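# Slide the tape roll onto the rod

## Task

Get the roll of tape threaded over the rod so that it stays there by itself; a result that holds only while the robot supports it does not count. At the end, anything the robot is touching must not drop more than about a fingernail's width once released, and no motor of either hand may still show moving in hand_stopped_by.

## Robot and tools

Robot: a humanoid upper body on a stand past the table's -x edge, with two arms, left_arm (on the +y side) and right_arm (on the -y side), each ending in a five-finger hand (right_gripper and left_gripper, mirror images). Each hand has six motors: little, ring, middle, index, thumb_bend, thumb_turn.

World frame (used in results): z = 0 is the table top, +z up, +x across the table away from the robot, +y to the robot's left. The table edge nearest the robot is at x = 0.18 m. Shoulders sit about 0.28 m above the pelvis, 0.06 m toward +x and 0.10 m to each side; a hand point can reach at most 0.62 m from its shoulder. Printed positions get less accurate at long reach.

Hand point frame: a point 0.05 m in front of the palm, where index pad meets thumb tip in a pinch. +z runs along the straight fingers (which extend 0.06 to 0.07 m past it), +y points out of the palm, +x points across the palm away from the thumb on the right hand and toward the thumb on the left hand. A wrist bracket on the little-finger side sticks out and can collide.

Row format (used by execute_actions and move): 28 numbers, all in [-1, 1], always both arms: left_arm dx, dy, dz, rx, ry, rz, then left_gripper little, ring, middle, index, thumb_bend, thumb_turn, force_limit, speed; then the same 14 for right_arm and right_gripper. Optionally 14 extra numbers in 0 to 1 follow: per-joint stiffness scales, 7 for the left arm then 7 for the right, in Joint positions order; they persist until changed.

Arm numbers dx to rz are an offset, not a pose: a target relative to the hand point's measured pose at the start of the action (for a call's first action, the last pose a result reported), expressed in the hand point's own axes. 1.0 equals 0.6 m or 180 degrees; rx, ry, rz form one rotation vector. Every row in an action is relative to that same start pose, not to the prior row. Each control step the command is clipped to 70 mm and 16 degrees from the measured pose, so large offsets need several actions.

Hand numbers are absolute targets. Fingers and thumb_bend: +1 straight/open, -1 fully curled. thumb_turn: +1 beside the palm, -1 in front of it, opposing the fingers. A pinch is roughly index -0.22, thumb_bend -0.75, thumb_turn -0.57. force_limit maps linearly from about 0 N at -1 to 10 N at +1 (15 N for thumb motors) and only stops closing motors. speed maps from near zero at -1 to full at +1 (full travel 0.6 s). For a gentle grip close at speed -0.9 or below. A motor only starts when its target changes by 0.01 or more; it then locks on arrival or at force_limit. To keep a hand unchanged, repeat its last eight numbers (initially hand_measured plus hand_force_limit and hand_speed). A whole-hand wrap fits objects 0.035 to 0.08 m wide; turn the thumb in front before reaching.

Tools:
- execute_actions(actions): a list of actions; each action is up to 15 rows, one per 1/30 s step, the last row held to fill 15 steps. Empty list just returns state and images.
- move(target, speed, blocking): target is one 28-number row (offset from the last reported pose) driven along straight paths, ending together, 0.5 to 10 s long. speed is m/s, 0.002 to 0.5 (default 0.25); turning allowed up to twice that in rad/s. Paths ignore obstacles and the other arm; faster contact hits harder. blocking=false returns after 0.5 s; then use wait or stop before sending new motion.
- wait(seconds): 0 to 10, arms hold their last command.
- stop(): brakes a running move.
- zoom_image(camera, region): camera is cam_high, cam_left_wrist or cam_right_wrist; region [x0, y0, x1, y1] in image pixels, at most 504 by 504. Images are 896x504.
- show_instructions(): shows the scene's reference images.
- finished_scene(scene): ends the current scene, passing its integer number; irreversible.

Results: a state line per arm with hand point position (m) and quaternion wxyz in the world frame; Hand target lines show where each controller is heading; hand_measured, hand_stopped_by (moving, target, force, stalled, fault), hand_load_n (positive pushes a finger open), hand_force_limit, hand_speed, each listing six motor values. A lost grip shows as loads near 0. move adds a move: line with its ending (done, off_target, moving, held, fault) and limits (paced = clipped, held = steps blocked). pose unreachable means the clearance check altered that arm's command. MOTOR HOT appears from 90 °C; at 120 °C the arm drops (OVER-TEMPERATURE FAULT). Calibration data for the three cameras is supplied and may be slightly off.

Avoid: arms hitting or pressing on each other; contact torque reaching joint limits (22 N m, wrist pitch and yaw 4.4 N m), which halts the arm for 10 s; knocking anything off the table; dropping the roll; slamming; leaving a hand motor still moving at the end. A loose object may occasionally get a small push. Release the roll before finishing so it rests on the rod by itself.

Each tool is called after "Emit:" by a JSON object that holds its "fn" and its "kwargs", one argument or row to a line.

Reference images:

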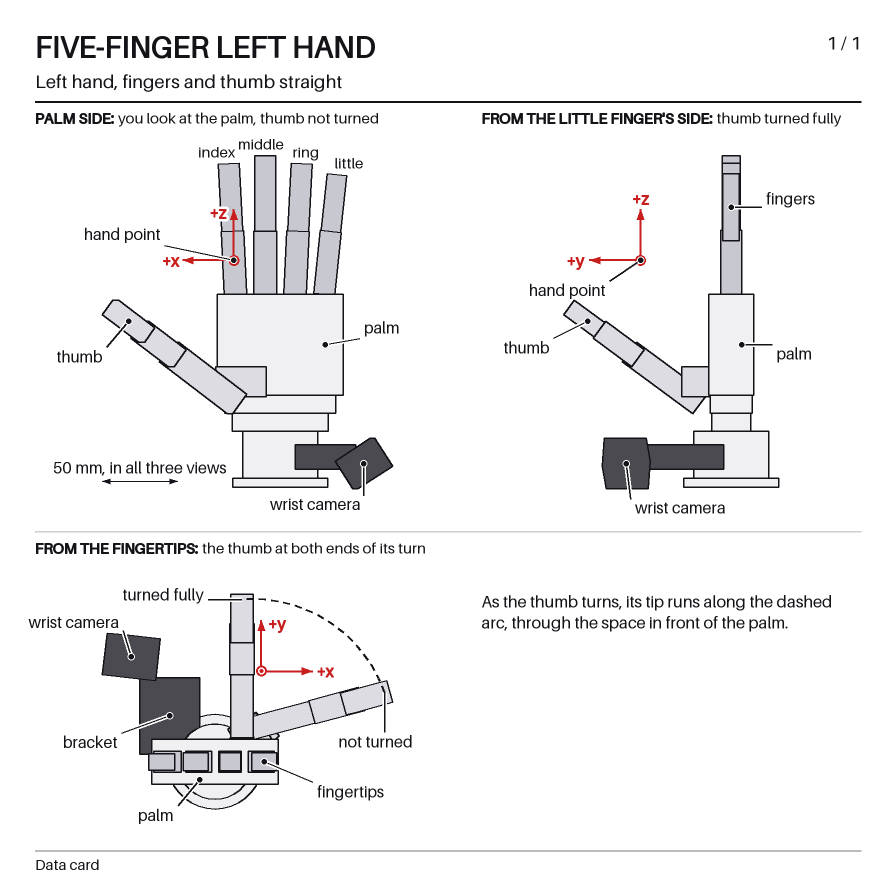

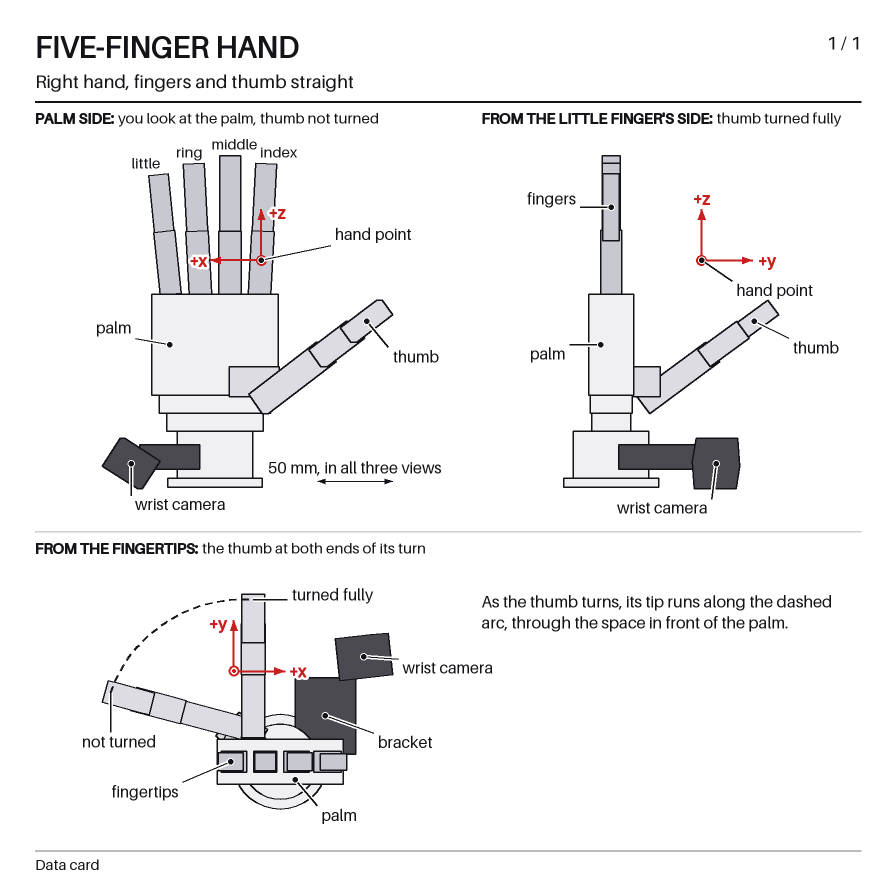

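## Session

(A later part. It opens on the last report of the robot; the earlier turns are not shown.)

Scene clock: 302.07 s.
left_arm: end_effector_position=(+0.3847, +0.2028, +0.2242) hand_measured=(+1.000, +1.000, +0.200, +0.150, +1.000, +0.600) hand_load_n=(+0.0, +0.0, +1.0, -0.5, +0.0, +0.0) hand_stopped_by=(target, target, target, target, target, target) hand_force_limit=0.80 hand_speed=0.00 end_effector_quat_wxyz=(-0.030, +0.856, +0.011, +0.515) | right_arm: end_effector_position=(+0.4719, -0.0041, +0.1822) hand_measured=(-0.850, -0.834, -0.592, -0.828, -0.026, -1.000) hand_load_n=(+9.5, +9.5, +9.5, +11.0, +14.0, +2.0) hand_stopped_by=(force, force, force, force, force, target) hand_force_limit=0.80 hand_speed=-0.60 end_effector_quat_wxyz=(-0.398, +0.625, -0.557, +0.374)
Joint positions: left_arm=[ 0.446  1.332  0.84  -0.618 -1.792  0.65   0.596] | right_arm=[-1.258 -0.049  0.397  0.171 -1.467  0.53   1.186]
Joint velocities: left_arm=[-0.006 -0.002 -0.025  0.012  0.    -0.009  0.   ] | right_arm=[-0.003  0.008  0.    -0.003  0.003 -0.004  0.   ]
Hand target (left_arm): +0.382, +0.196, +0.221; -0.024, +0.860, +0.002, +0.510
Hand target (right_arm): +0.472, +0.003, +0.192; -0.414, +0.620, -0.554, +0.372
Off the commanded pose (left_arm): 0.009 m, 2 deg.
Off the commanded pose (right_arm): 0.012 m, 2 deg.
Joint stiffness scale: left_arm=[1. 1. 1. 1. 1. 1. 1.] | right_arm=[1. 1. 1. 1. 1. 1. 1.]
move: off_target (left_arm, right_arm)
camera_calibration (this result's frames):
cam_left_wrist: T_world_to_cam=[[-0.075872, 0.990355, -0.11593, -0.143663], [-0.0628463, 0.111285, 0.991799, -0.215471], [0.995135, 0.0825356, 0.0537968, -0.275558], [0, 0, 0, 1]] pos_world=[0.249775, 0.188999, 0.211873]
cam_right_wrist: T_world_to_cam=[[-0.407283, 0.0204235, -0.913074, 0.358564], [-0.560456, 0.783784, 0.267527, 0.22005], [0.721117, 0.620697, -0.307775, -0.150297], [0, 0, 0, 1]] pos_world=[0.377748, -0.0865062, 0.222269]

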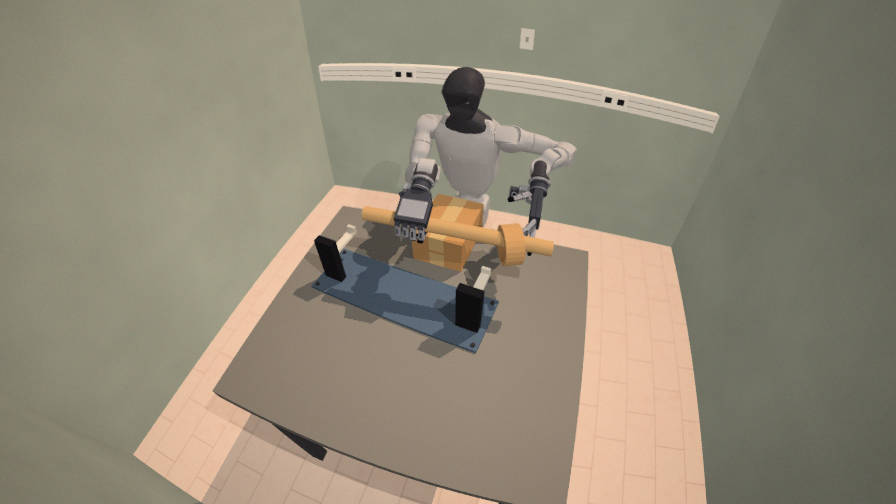

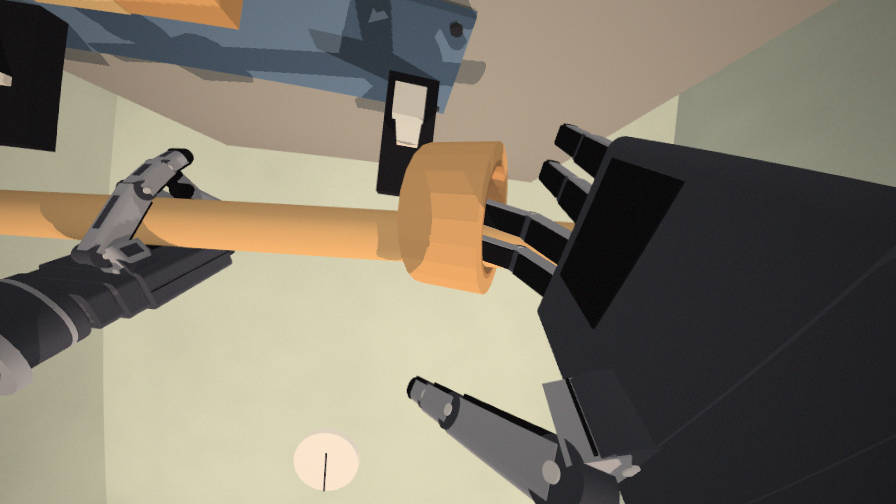

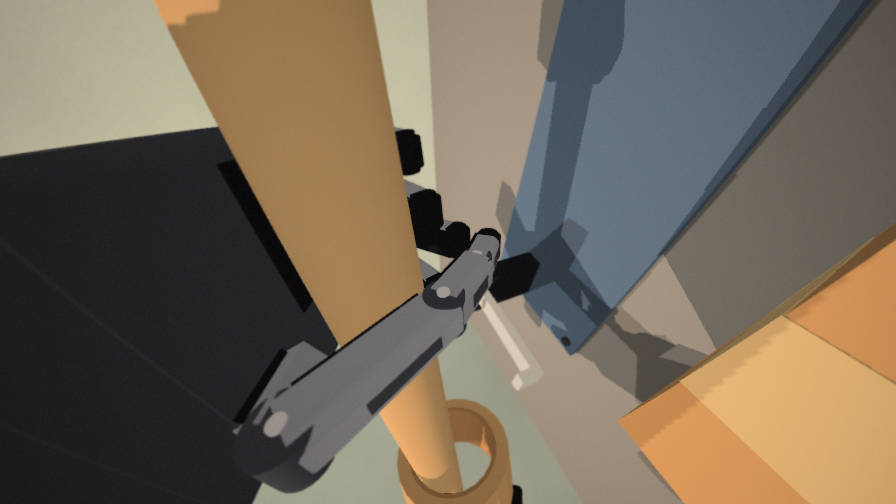

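Emit:
{"fn": "move", "kwargs": {
  "target": [-0.01,-0.05,-0.01,0,0,0, 0.3,0.3,0.2,0.15,1,0.6,-0.4,-0.5, -0.01,-0.015,-0.006,0,0,0, -1,-1,-1,-1,-1,-1,0.8,-0.6],
  "speed": 0.03
}}

Emit:
{"fn": "zoom_image", "kwargs": {
  "camera": "cam_high",
  "region": [440, 170, 580, 270]
}}

Scene clock: 310.97 s.
left_arm: end_effector_position=(+0.3759, +0.2314, +0.2239) hand_measured=(+0.300, +0.300, +0.200, +0.150, +1.000, +0.600) hand_load_n=(+0.0, +0.0, +0.0, +0.0, +0.0, +0.0) hand_stopped_by=(target, target, target, target, target, target) hand_force_limit=-0.40 hand_speed=-0.50 end_effector_quat_wxyz=(-0.029, +0.856, +0.011, +0.517) | right_arm: end_effector_position=(+0.4697, +0.0010, +0.1848) hand_measured=(-0.850, -0.834, -0.592, -0.828, -0.026, -1.000) hand_load_n=(+9.5, +9.5, +9.5, +11.0, +14.0, +2.0) hand_stopped_by=(force, force, force, force, force, target) hand_force_limit=0.80 hand_speed=-0.60 end_effector_quat_wxyz=(-0.389, +0.633, -0.556, +0.372)
Joint positions: left_arm=[ 0.513  1.237  0.96  -0.545 -1.67   0.743  0.389] | right_arm=[-1.29  -0.032  0.4    0.196 -1.48   0.526  1.217]
Joint velocities: left_arm=[ 0.005  0.003  0.014 -0.008 -0.002  0.    -0.001] | right_arm=[-0.003 -0.003 -0.005  0.008  0.006  0.     0.   ]
Hand target (left_arm): +0.376, +0.233, +0.223; -0.030, +0.856, +0.011, +0.516
Hand target (right_arm): +0.471, +0.002, +0.191; -0.397, +0.626, -0.557, +0.374
Off the commanded pose (left_arm): 0.002 m, 0 deg.
Off the commanded pose (right_arm): 0.007 m, 1 deg.
Joint stiffness scale: left_arm=[1. 1. 1. 1. 1. 1. 1.] | right_arm=[1. 1. 1. 1. 1. 1. 1.]
joint sent to its limit (left arm) — the command would take joint 1 (shoulder pitch) past its upper limit, so that joint was sent only as far as its limit.
move: off_target (right_arm)
camera_calibration (this result's frames):
cam_left_wrist: T_world_to_cam=[[-0.0724288, 0.990312, -0.118474, -0.173342], [-0.0656324, 0.113796, 0.991334, -0.218335], [0.995212, 0.0795769, 0.0567545, -0.26915], [0, 0, 0, 1]] pos_world=[0.240976, 0.217926, 0.211182]
cam_right_wrist: T_world_to_cam=[[-0.422143, 0.00339614, -0.906523, 0.365689], [-0.560954, 0.78457, 0.26416, 0.215003], [0.712128, 0.620031, -0.329296, -0.142938], [0, 0, 0, 1]] pos_world=[0.37677, -0.0813008, 0.227642]

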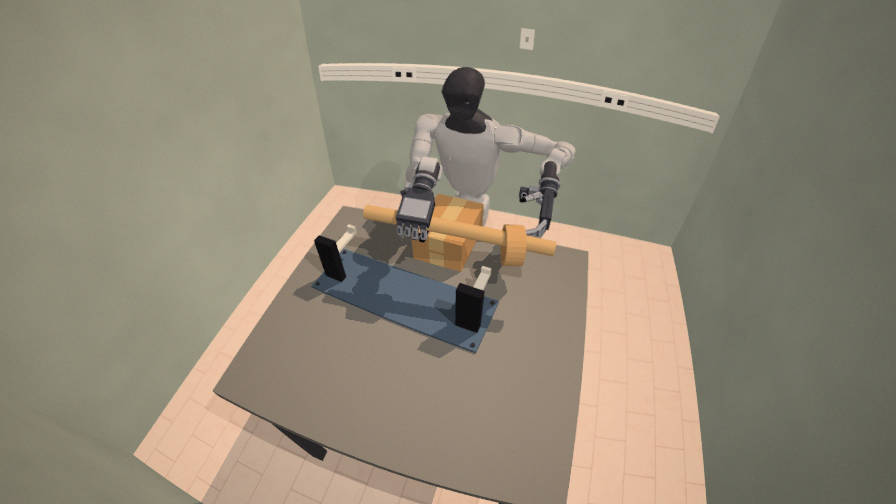

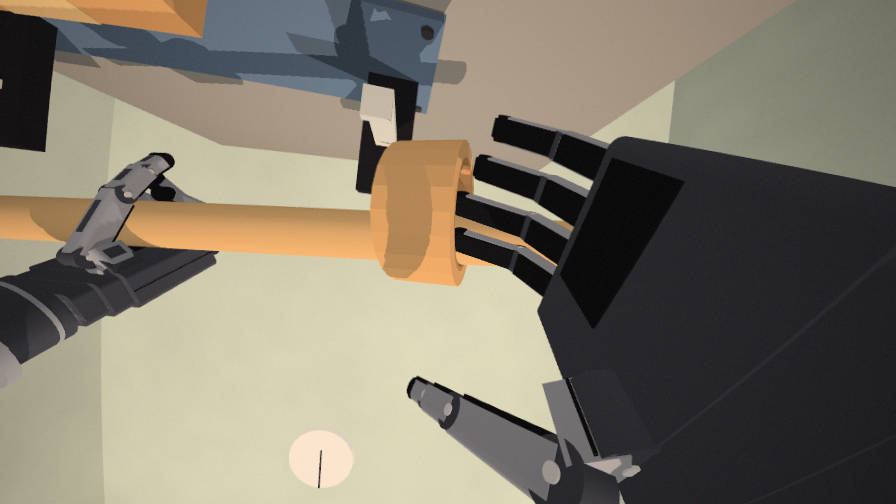

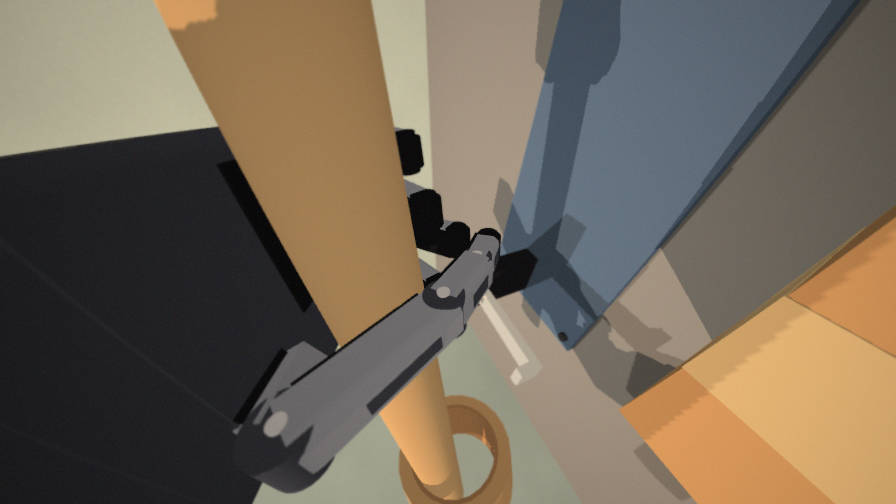

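Region (440, 170, 580, 270) of cam_high's 896x504 image, scaled by 3.600, with more detail than that image has; it fills the top 360 rows of this view, and the rest is white.

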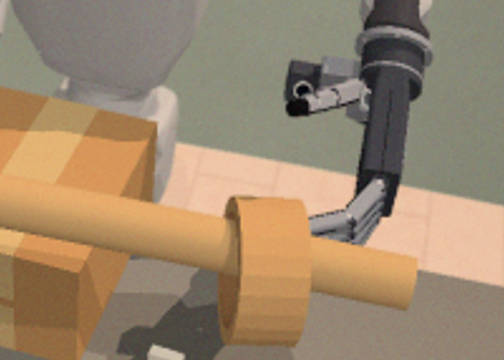

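Emit:
{"fn": "move", "kwargs": {
  "target": [0.01,-0.012,-0.025,0,0,0, 0.3,0.3,0.2,0.15,1,0.6,-0.4,-0.5, 0,-0.012,-0.005,0.003,-0.012,0.027, -1,-1,-1,-1,-1,-1,0.8,-0.6],
  "speed": 0.03
}}

Scene clock: 322.67 s.
left_arm: end_effector_position=(+0.3659, +0.2385, +0.2370) hand_measured=(+0.300, +0.300, +0.200, +0.150, +1.000, +0.600) hand_load_n=(+0.0, +0.0, +0.0, +0.0, +0.0, +0.0) hand_stopped_by=(target, target, target, target, target, target) hand_force_limit=-0.40 hand_speed=-0.50 end_effector_quat_wxyz=(-0.031, +0.855, +0.011, +0.518) | right_arm: end_effector_position=(+0.4694, -0.0019, +0.1870) hand_measured=(-0.850, -0.834, -0.592, -0.828, -0.026, -1.000) hand_load_n=(+9.5, +9.5, +9.5, +11.0, +14.0, +2.0) hand_stopped_by=(force, force, force, force, force, target) hand_force_limit=0.80 hand_speed=-0.60 end_effector_quat_wxyz=(-0.408, +0.619, -0.573, +0.349)
Joint positions: left_arm=[ 0.514  1.195  1.095 -0.546 -1.695  0.87   0.359] | right_arm=[-1.262 -0.027  0.328  0.163 -1.462  0.509  1.213]
Joint velocities: left_arm=[-0.006  0.    -0.009  0.002  0.006  0.002  0.   ] | right_arm=[ 0.014  0.014 -0.021  0.    -0.006 -0.012  0.   ]
Hand target (left_arm): +0.365, +0.237, +0.237; -0.027, +0.856, +0.010, +0.517
Hand target (right_arm): +0.470, +0.002, +0.193; -0.419, +0.614, -0.572, +0.346
Off the commanded pose (left_arm): 0.001 m, 0 deg.
Off the commanded pose (right_arm): 0.006 m, 1 deg.
Joint stiffness scale: left_arm=[1. 1. 1. 1. 1. 1. 1.] | right_arm=[1. 1. 1. 1. 1. 1. 1.]
joint sent to its limit (left arm) — the command would take joint 1 (shoulder pitch) past its upper limit, so that joint was sent only as far as its limit.
move: off_target (right_arm)
camera_calibration (this result's frames):
cam_left_wrist: T_world_to_cam=[[-0.0739284, 0.990614, -0.114969, -0.179952], [-0.0685668, 0.109962, 0.991568, -0.230877], [0.994904, 0.081188, 0.0597939, -0.261475], [0, 0, 0, 1]] pos_world=[0.231009, 0.22488, 0.223876]
cam_right_wrist: T_world_to_cam=[[-0.432799, 0.0726978, -0.898554, 0.371224], [-0.553278, 0.765519, 0.328427, 0.200878], [0.711736, 0.639293, -0.291094, -0.147116], [0, 0, 0, 1]] pos_world=[0.376515, -0.0867125, 0.224767]

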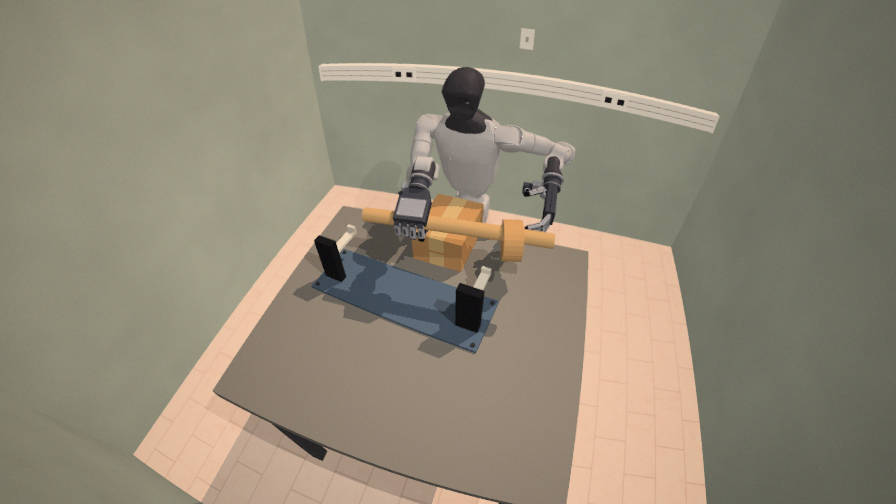

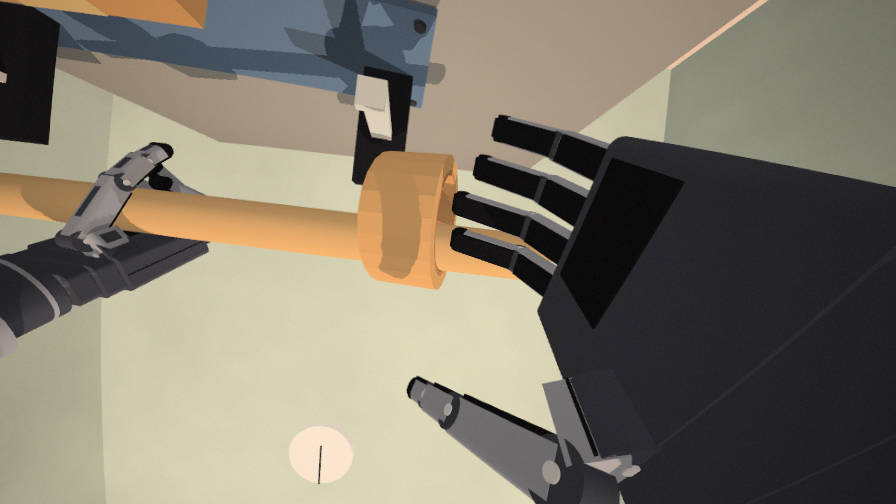

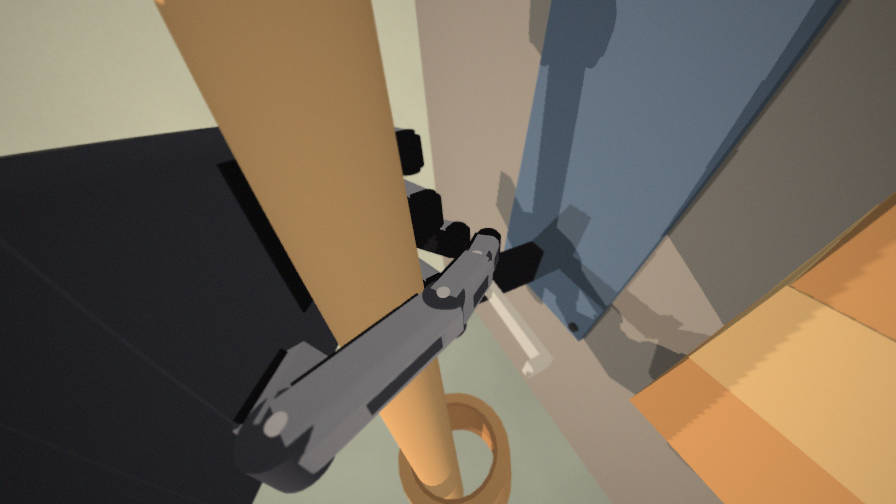

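Emit:
{"fn": "move", "kwargs": {
  "target": [0,-0.06,0,0,0,0, 0.3,0.3,0.2,0.15,1,0.6,-0.4,-0.5, 0.231,-0.038,0.023,0.0235,0.05,0.024, -1,-1,-1,-1,-1,-1,0.8,-0.6],
  "speed": 0.08
}}

Emit:
{"fn": "move", "kwargs": {
  "target": [0,0,0,0,0,0, 0.3,0.3,0.2,0.15,1,0.6,-0.4,-0.5, 0,0.085,0.033,0,-0.003,0.007, -1,-1,-1,-1,-1,-1,0.8,-0.6],
  "speed": 0.06
}}

Emit:
{"fn": "zoom_image", "kwargs": {
  "camera": "cam_high",
  "region": [300, 180, 520, 360]
}}

Scene clock: 344.50 s.
left_arm: end_effector_position=(+0.3652, +0.2725, +0.2395) hand_measured=(+0.300, +0.300, +0.200, +0.150, +1.000, +0.600) hand_load_n=(+0.0, +0.0, +0.0, +0.0, +0.0, +0.0) hand_stopped_by=(target, target, target, target, target, target) hand_force_limit=-0.40 hand_speed=-0.50 end_effector_quat_wxyz=(-0.029, +0.854, +0.009, +0.519) | right_arm: end_effector_position=(+0.5019, -0.1407, +0.1928) hand_measured=(-0.850, -0.834, -0.592, -0.828, -0.026, -1.000) hand_load_n=(+9.5, +9.5, +9.5, +11.0, +14.0, +2.0) hand_stopped_by=(force, force, force, force, force, target) hand_force_limit=0.80 hand_speed=-0.60 end_effector_quat_wxyz=(-0.391, +0.555, -0.615, +0.402)
Joint positions: left_arm=[ 0.514  1.18   1.138 -0.392 -1.499  0.912  0.087] | right_arm=[-1.173 -0.31   0.047  0.178 -1.341  0.291  1.095]
Joint velocities: left_arm=[-0.003 -0.008  0.021 -0.003  0.006  0.    -0.001] | right_arm=[-0.009  0.014 -0.014 -0.014  0.011 -0.02   0.   ]
Hand target (left_arm): +0.365, +0.274, +0.239; -0.030, +0.854, +0.010, +0.519
Hand target (right_arm): +0.503, -0.138, +0.199; +0.402, -0.549, +0.614, -0.400
Off the commanded pose (left_arm): 0.002 m, 0 deg.
Off the commanded pose (right_arm): 0.006 m, 1 deg.
Joint stiffness scale: left_arm=[1. 1. 1. 1. 1. 1. 1.] | right_arm=[1. 1. 1. 1. 1. 1. 1.]
joint sent to its limit (left arm) — the command would take joint 1 (shoulder pitch) past its upper limit, so that joint was sent only as far as its limit.
move: off_target (right_arm)
camera_calibration (this result's frames):
cam_left_wrist: T_world_to_cam=[[-0.0685483, 0.990791, -0.116766, -0.215004], [-0.0718125, 0.111838, 0.991128, -0.236367], [0.99506, 0.0763254, 0.0634849, -0.263291], [0, 0, 0, 1]] pos_world=[0.230278, 0.259554, 0.22588]
cam_right_wrist: T_world_to_cam=[[-0.361153, 0.145121, -0.921145, 0.379208], [-0.424296, 0.854066, 0.300906, 0.276284], [0.830386, 0.499511, -0.246874, -0.167558], [0, 0, 0, 1]] pos_world=[0.393316, -0.207299, 0.224805]

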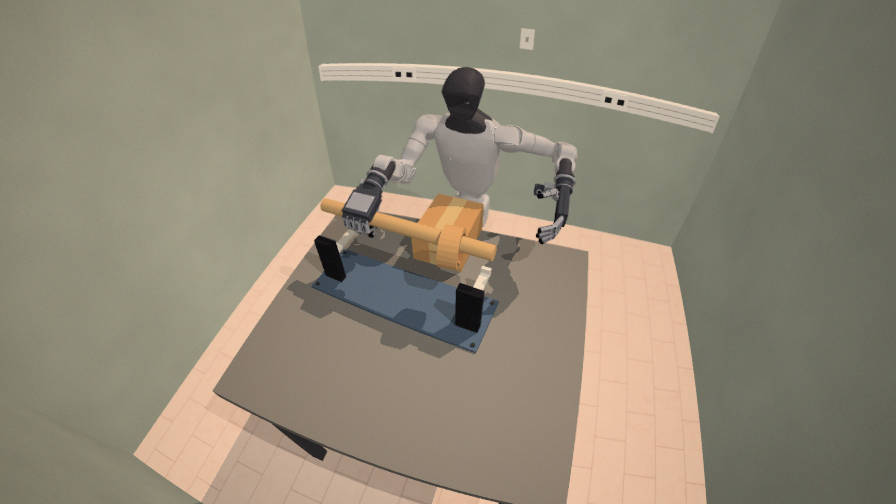

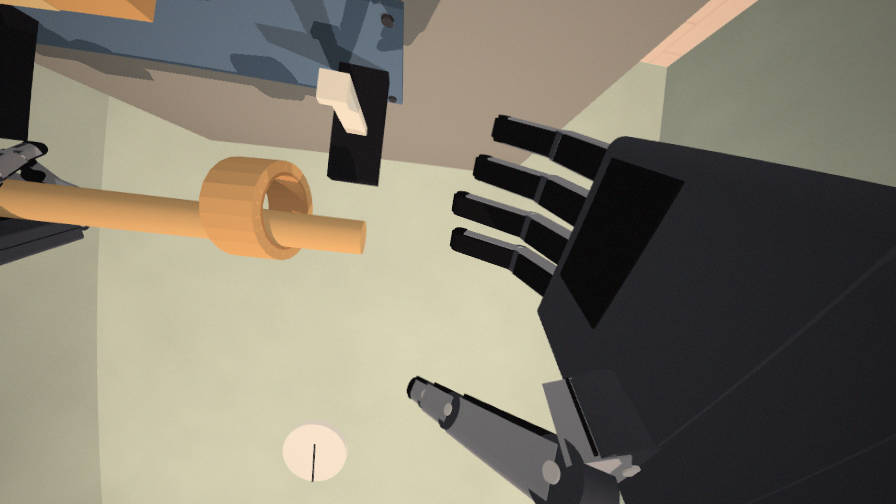

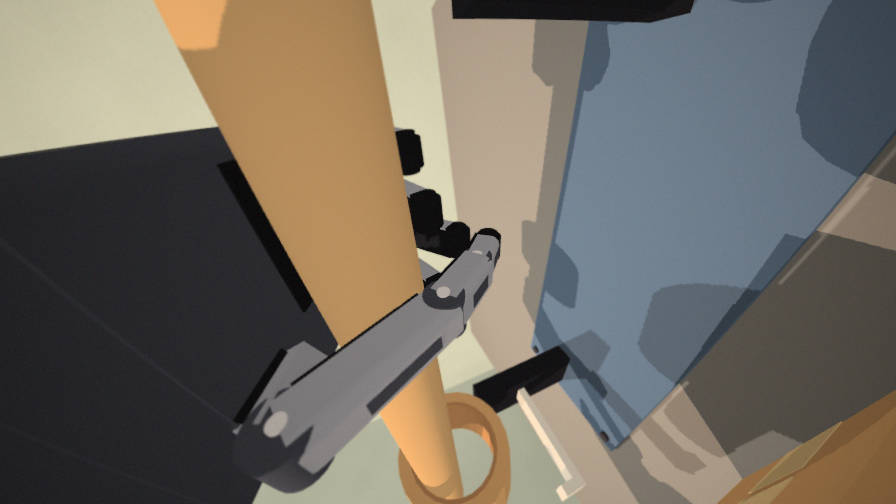

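Scene clock: 345.77 s.
left_arm: end_effector_position=(+0.3652, +0.2725, +0.2395) hand_measured=(+0.300, +0.300, +0.200, +0.150, +1.000, +0.600) hand_load_n=(+0.0, +0.0, +0.0, +0.0, +0.0, +0.0) hand_stopped_by=(target, target, target, target, target, target) hand_force_limit=-0.40 hand_speed=-0.50 end_effector_quat_wxyz=(-0.029, +0.854, +0.009, +0.519) | right_arm: end_effector_position=(+0.5001, -0.1432, +0.1302) hand_measured=(-0.850, -0.834, -0.592, -0.828, -0.026, -1.000) hand_load_n=(+9.5, +9.5, +9.5, +11.0, +14.0, +2.0) hand_stopped_by=(force, force, force, force, force, target) hand_force_limit=0.80 hand_speed=-0.60 end_effector_quat_wxyz=(-0.387, +0.553, -0.624, +0.394)
Joint positions: left_arm=[ 0.514  1.18   1.138 -0.392 -1.499  0.912  0.087] | right_arm=[-1.004 -0.255  0.044  0.216 -1.341  0.267  0.905]
Joint velocities: left_arm=[-0.006  0.008  0.005 -0.002  0.     0.     0.   ] | right_arm=[-0.003  0.009 -0.012  0.011  0.002 -0.009  0.   ]
Hand target (left_arm): +0.365, +0.273, +0.239; -0.029, +0.854, +0.009, +0.519
Hand target (right_arm): +0.503, -0.140, +0.138; +0.400, -0.547, +0.621, -0.394
Off the commanded pose (left_arm): 0.000 m, 0 deg.
Off the commanded pose (right_arm): 0.009 m, 1 deg.
Joint stiffness scale: left_arm=[1. 1. 1. 1. 1. 1. 1.] | right_arm=[1. 1. 1. 1. 1. 1. 1.]
move: off_target (right_arm)
camera_calibration (this result's frames):
cam_left_wrist: T_world_to_cam=[[-0.068543, 0.990792, -0.116762, -0.215007], [-0.0718117, 0.111834, 0.991129, -0.236366], [0.99506, 0.0763199, 0.063485, -0.263289], [0, 0, 0, 1]] pos_world=[0.230278, 0.259555, 0.22588]
cam_right_wrist: T_world_to_cam=[[-0.377877, 0.16027, -0.911879, 0.330543], [-0.411575, 0.853161, 0.320504, 0.287429], [0.829346, 0.496417, -0.256427, -0.17888], [0, 0, 0, 1]] pos_world=[0.391556, -0.2094, 0.163423]

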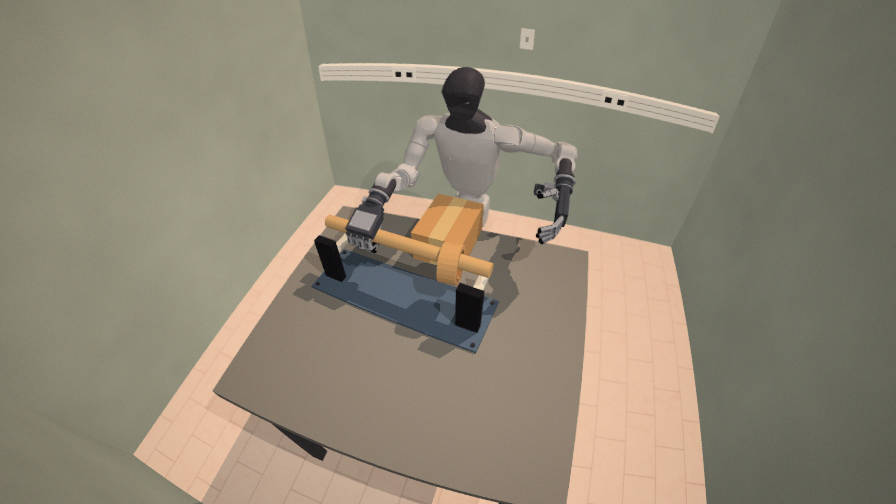

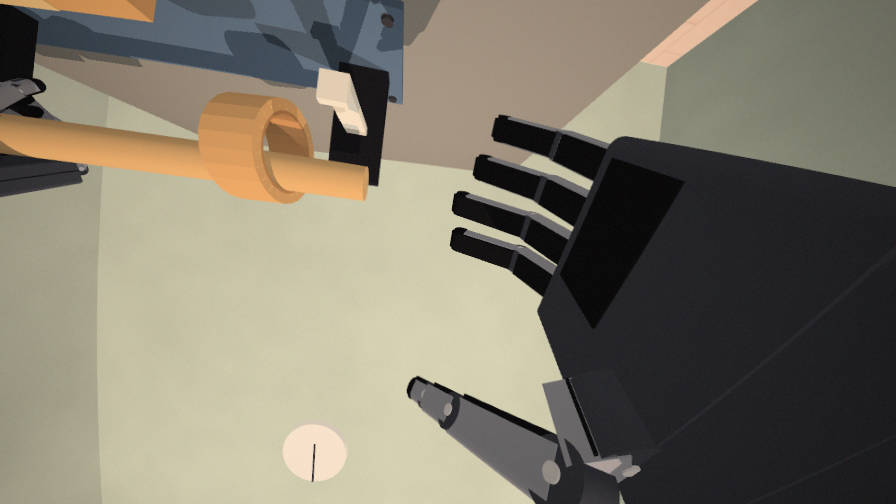

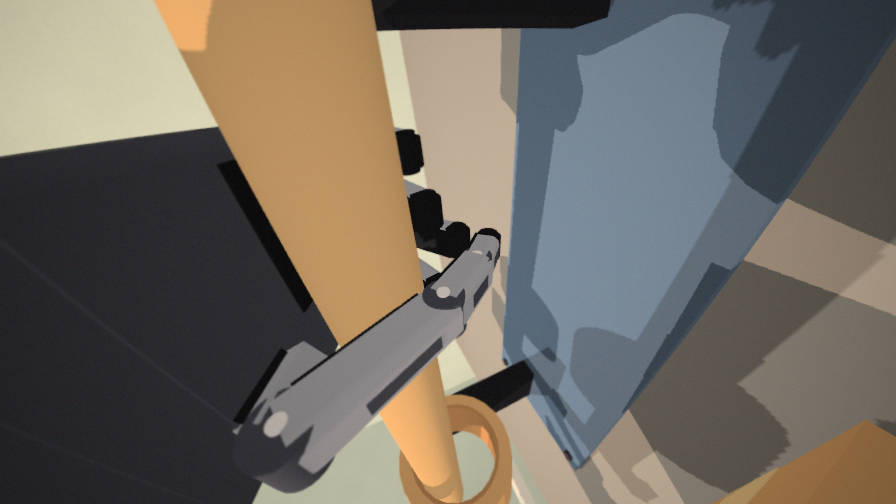

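Region (300, 180, 520, 360) of cam_high's 896x504 image, scaled by 2.291, with more detail than that image has; it fills the top 412 rows of this view, and the rest is white.

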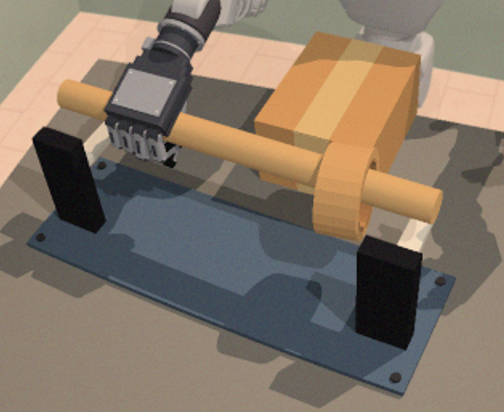

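Emit:
{"fn": "move", "kwargs": {
  "target": [0,0,0,0,0,0, 0.3,0.3,0.2,0.15,1,0.6,-0.4,-0.5, -0.018,0.053,0.038,0,0,0, -1,-1,-1,-1,-1,-1,0.8,-0.6],
  "speed": 0.03
}}

Emit:
{"fn": "zoom_image", "kwargs": {
  "camera": "cam_high",
  "region": [300, 180, 520, 360]
}}

Scene clock: 355.57 s.
left_arm: end_effector_position=(+0.3652, +0.2725, +0.2395) hand_measured=(+0.300, +0.300, +0.200, +0.150, +1.000, +0.600) hand_load_n=(+0.0, +0.0, +0.0, +0.0, +0.0, +0.0) hand_stopped_by=(target, target, target, target, target, target) hand_force_limit=-0.40 hand_speed=-0.50 end_effector_quat_wxyz=(-0.029, +0.854, +0.009, +0.519) | right_arm: end_effector_position=(+0.5075, -0.1345, +0.0857) hand_measured=(-0.850, -0.834, -0.592, -0.828, -0.026, -1.000) hand_load_n=(+9.5, +9.5, +9.5, +11.0, +14.0, +2.0) hand_stopped_by=(force, force, force, force, force, target) hand_force_limit=0.80 hand_speed=-0.60 end_effector_quat_wxyz=(-0.379, +0.556, -0.628, +0.390)
Joint positions: left_arm=[ 0.514  1.18   1.138 -0.392 -1.499  0.912  0.087] | right_arm=[-0.982 -0.192  0.064  0.395 -1.349  0.263  0.719]
Joint velocities: left_arm=[-0.002  0.002 -0.005 -0.006 -0.003  0.     0.   ] | right_arm=[ 0.008  0.     0.    -0.008  0.005  0.    -0.002]
Hand target (left_arm): +0.365, +0.273, +0.239; -0.029, +0.854, +0.009, +0.519
Hand target (right_arm): +0.511, -0.132, +0.092; +0.388, -0.552, +0.625, -0.392
Off the commanded pose (left_arm): 0.000 m, 0 deg.
Off the commanded pose (right_arm): 0.008 m, 1 deg.
Joint stiffness scale: left_arm=[1. 1. 1. 1. 1. 1. 1.] | right_arm=[1. 1. 1. 1. 1. 1. 1.]
move: off_target (right_arm)
camera_calibration (this result's frames):
cam_left_wrist: T_world_to_cam=[[-0.0685431, 0.990792, -0.116762, -0.215007], [-0.0718117, 0.111834, 0.991129, -0.236366], [0.99506, 0.07632, 0.063485, -0.26329], [0, 0, 0, 1]] pos_world=[0.230278, 0.259555, 0.22588]
cam_right_wrist: T_world_to_cam=[[-0.39573, 0.160056, -0.904312, 0.299774], [-0.400476, 0.856063, 0.326766, 0.291507], [0.826448, 0.491466, -0.274671, -0.198416], [0, 0, 0, 1]] pos_world=[0.399351, -0.200014, 0.121336]

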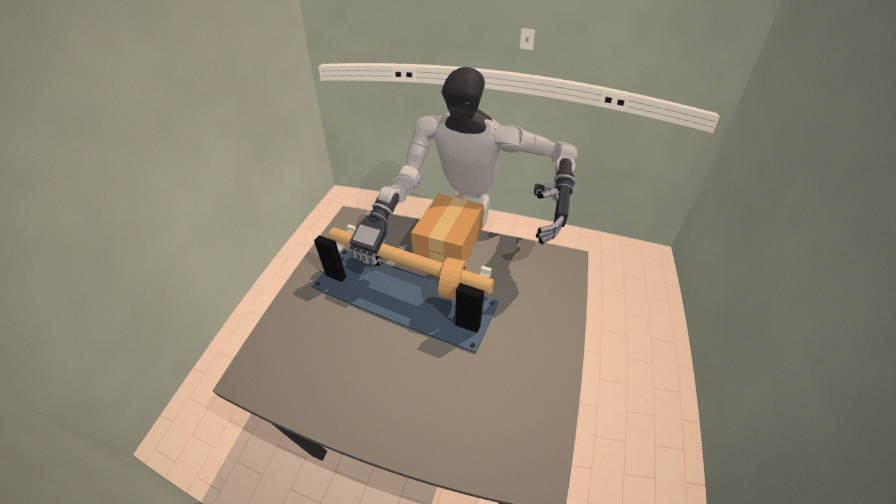

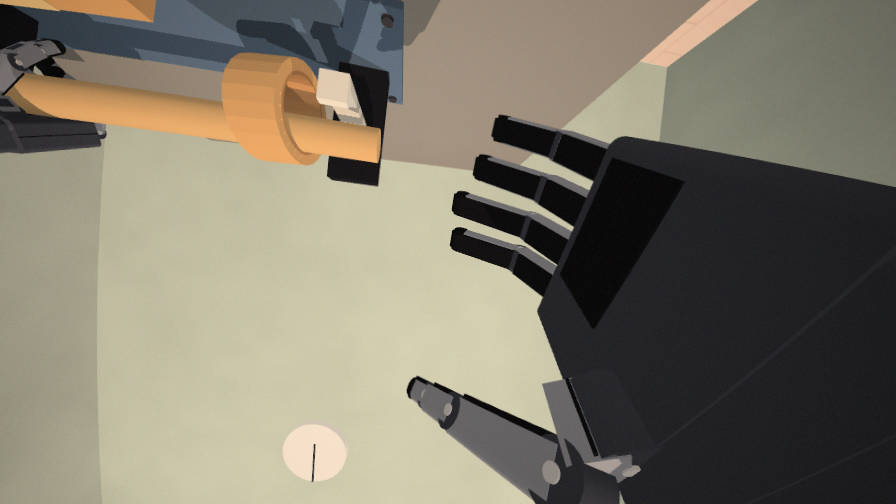

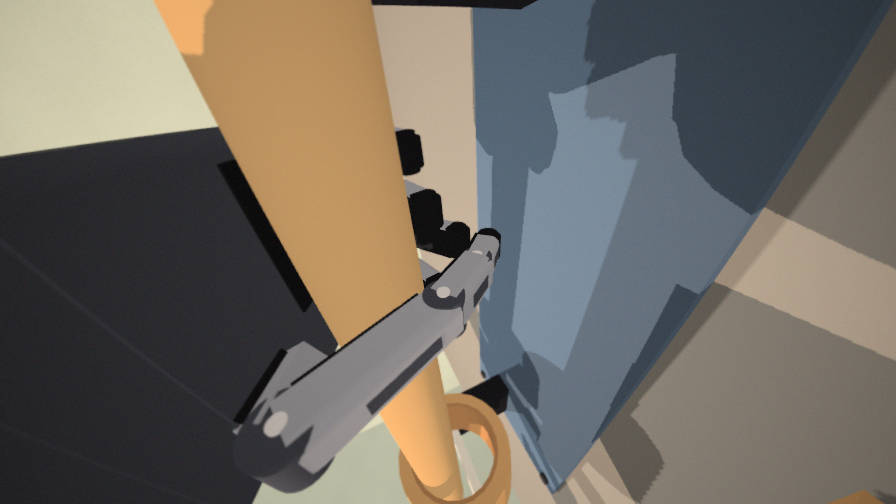

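Region (300, 180, 520, 360) of cam_high's 896x504 image, scaled by 2.291, with more detail than that image has; it fills the top 412 rows of this view, and the rest is white.

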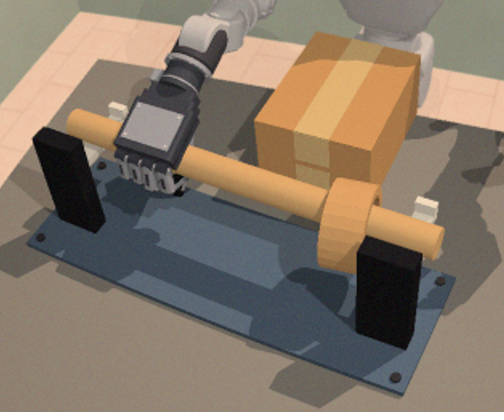

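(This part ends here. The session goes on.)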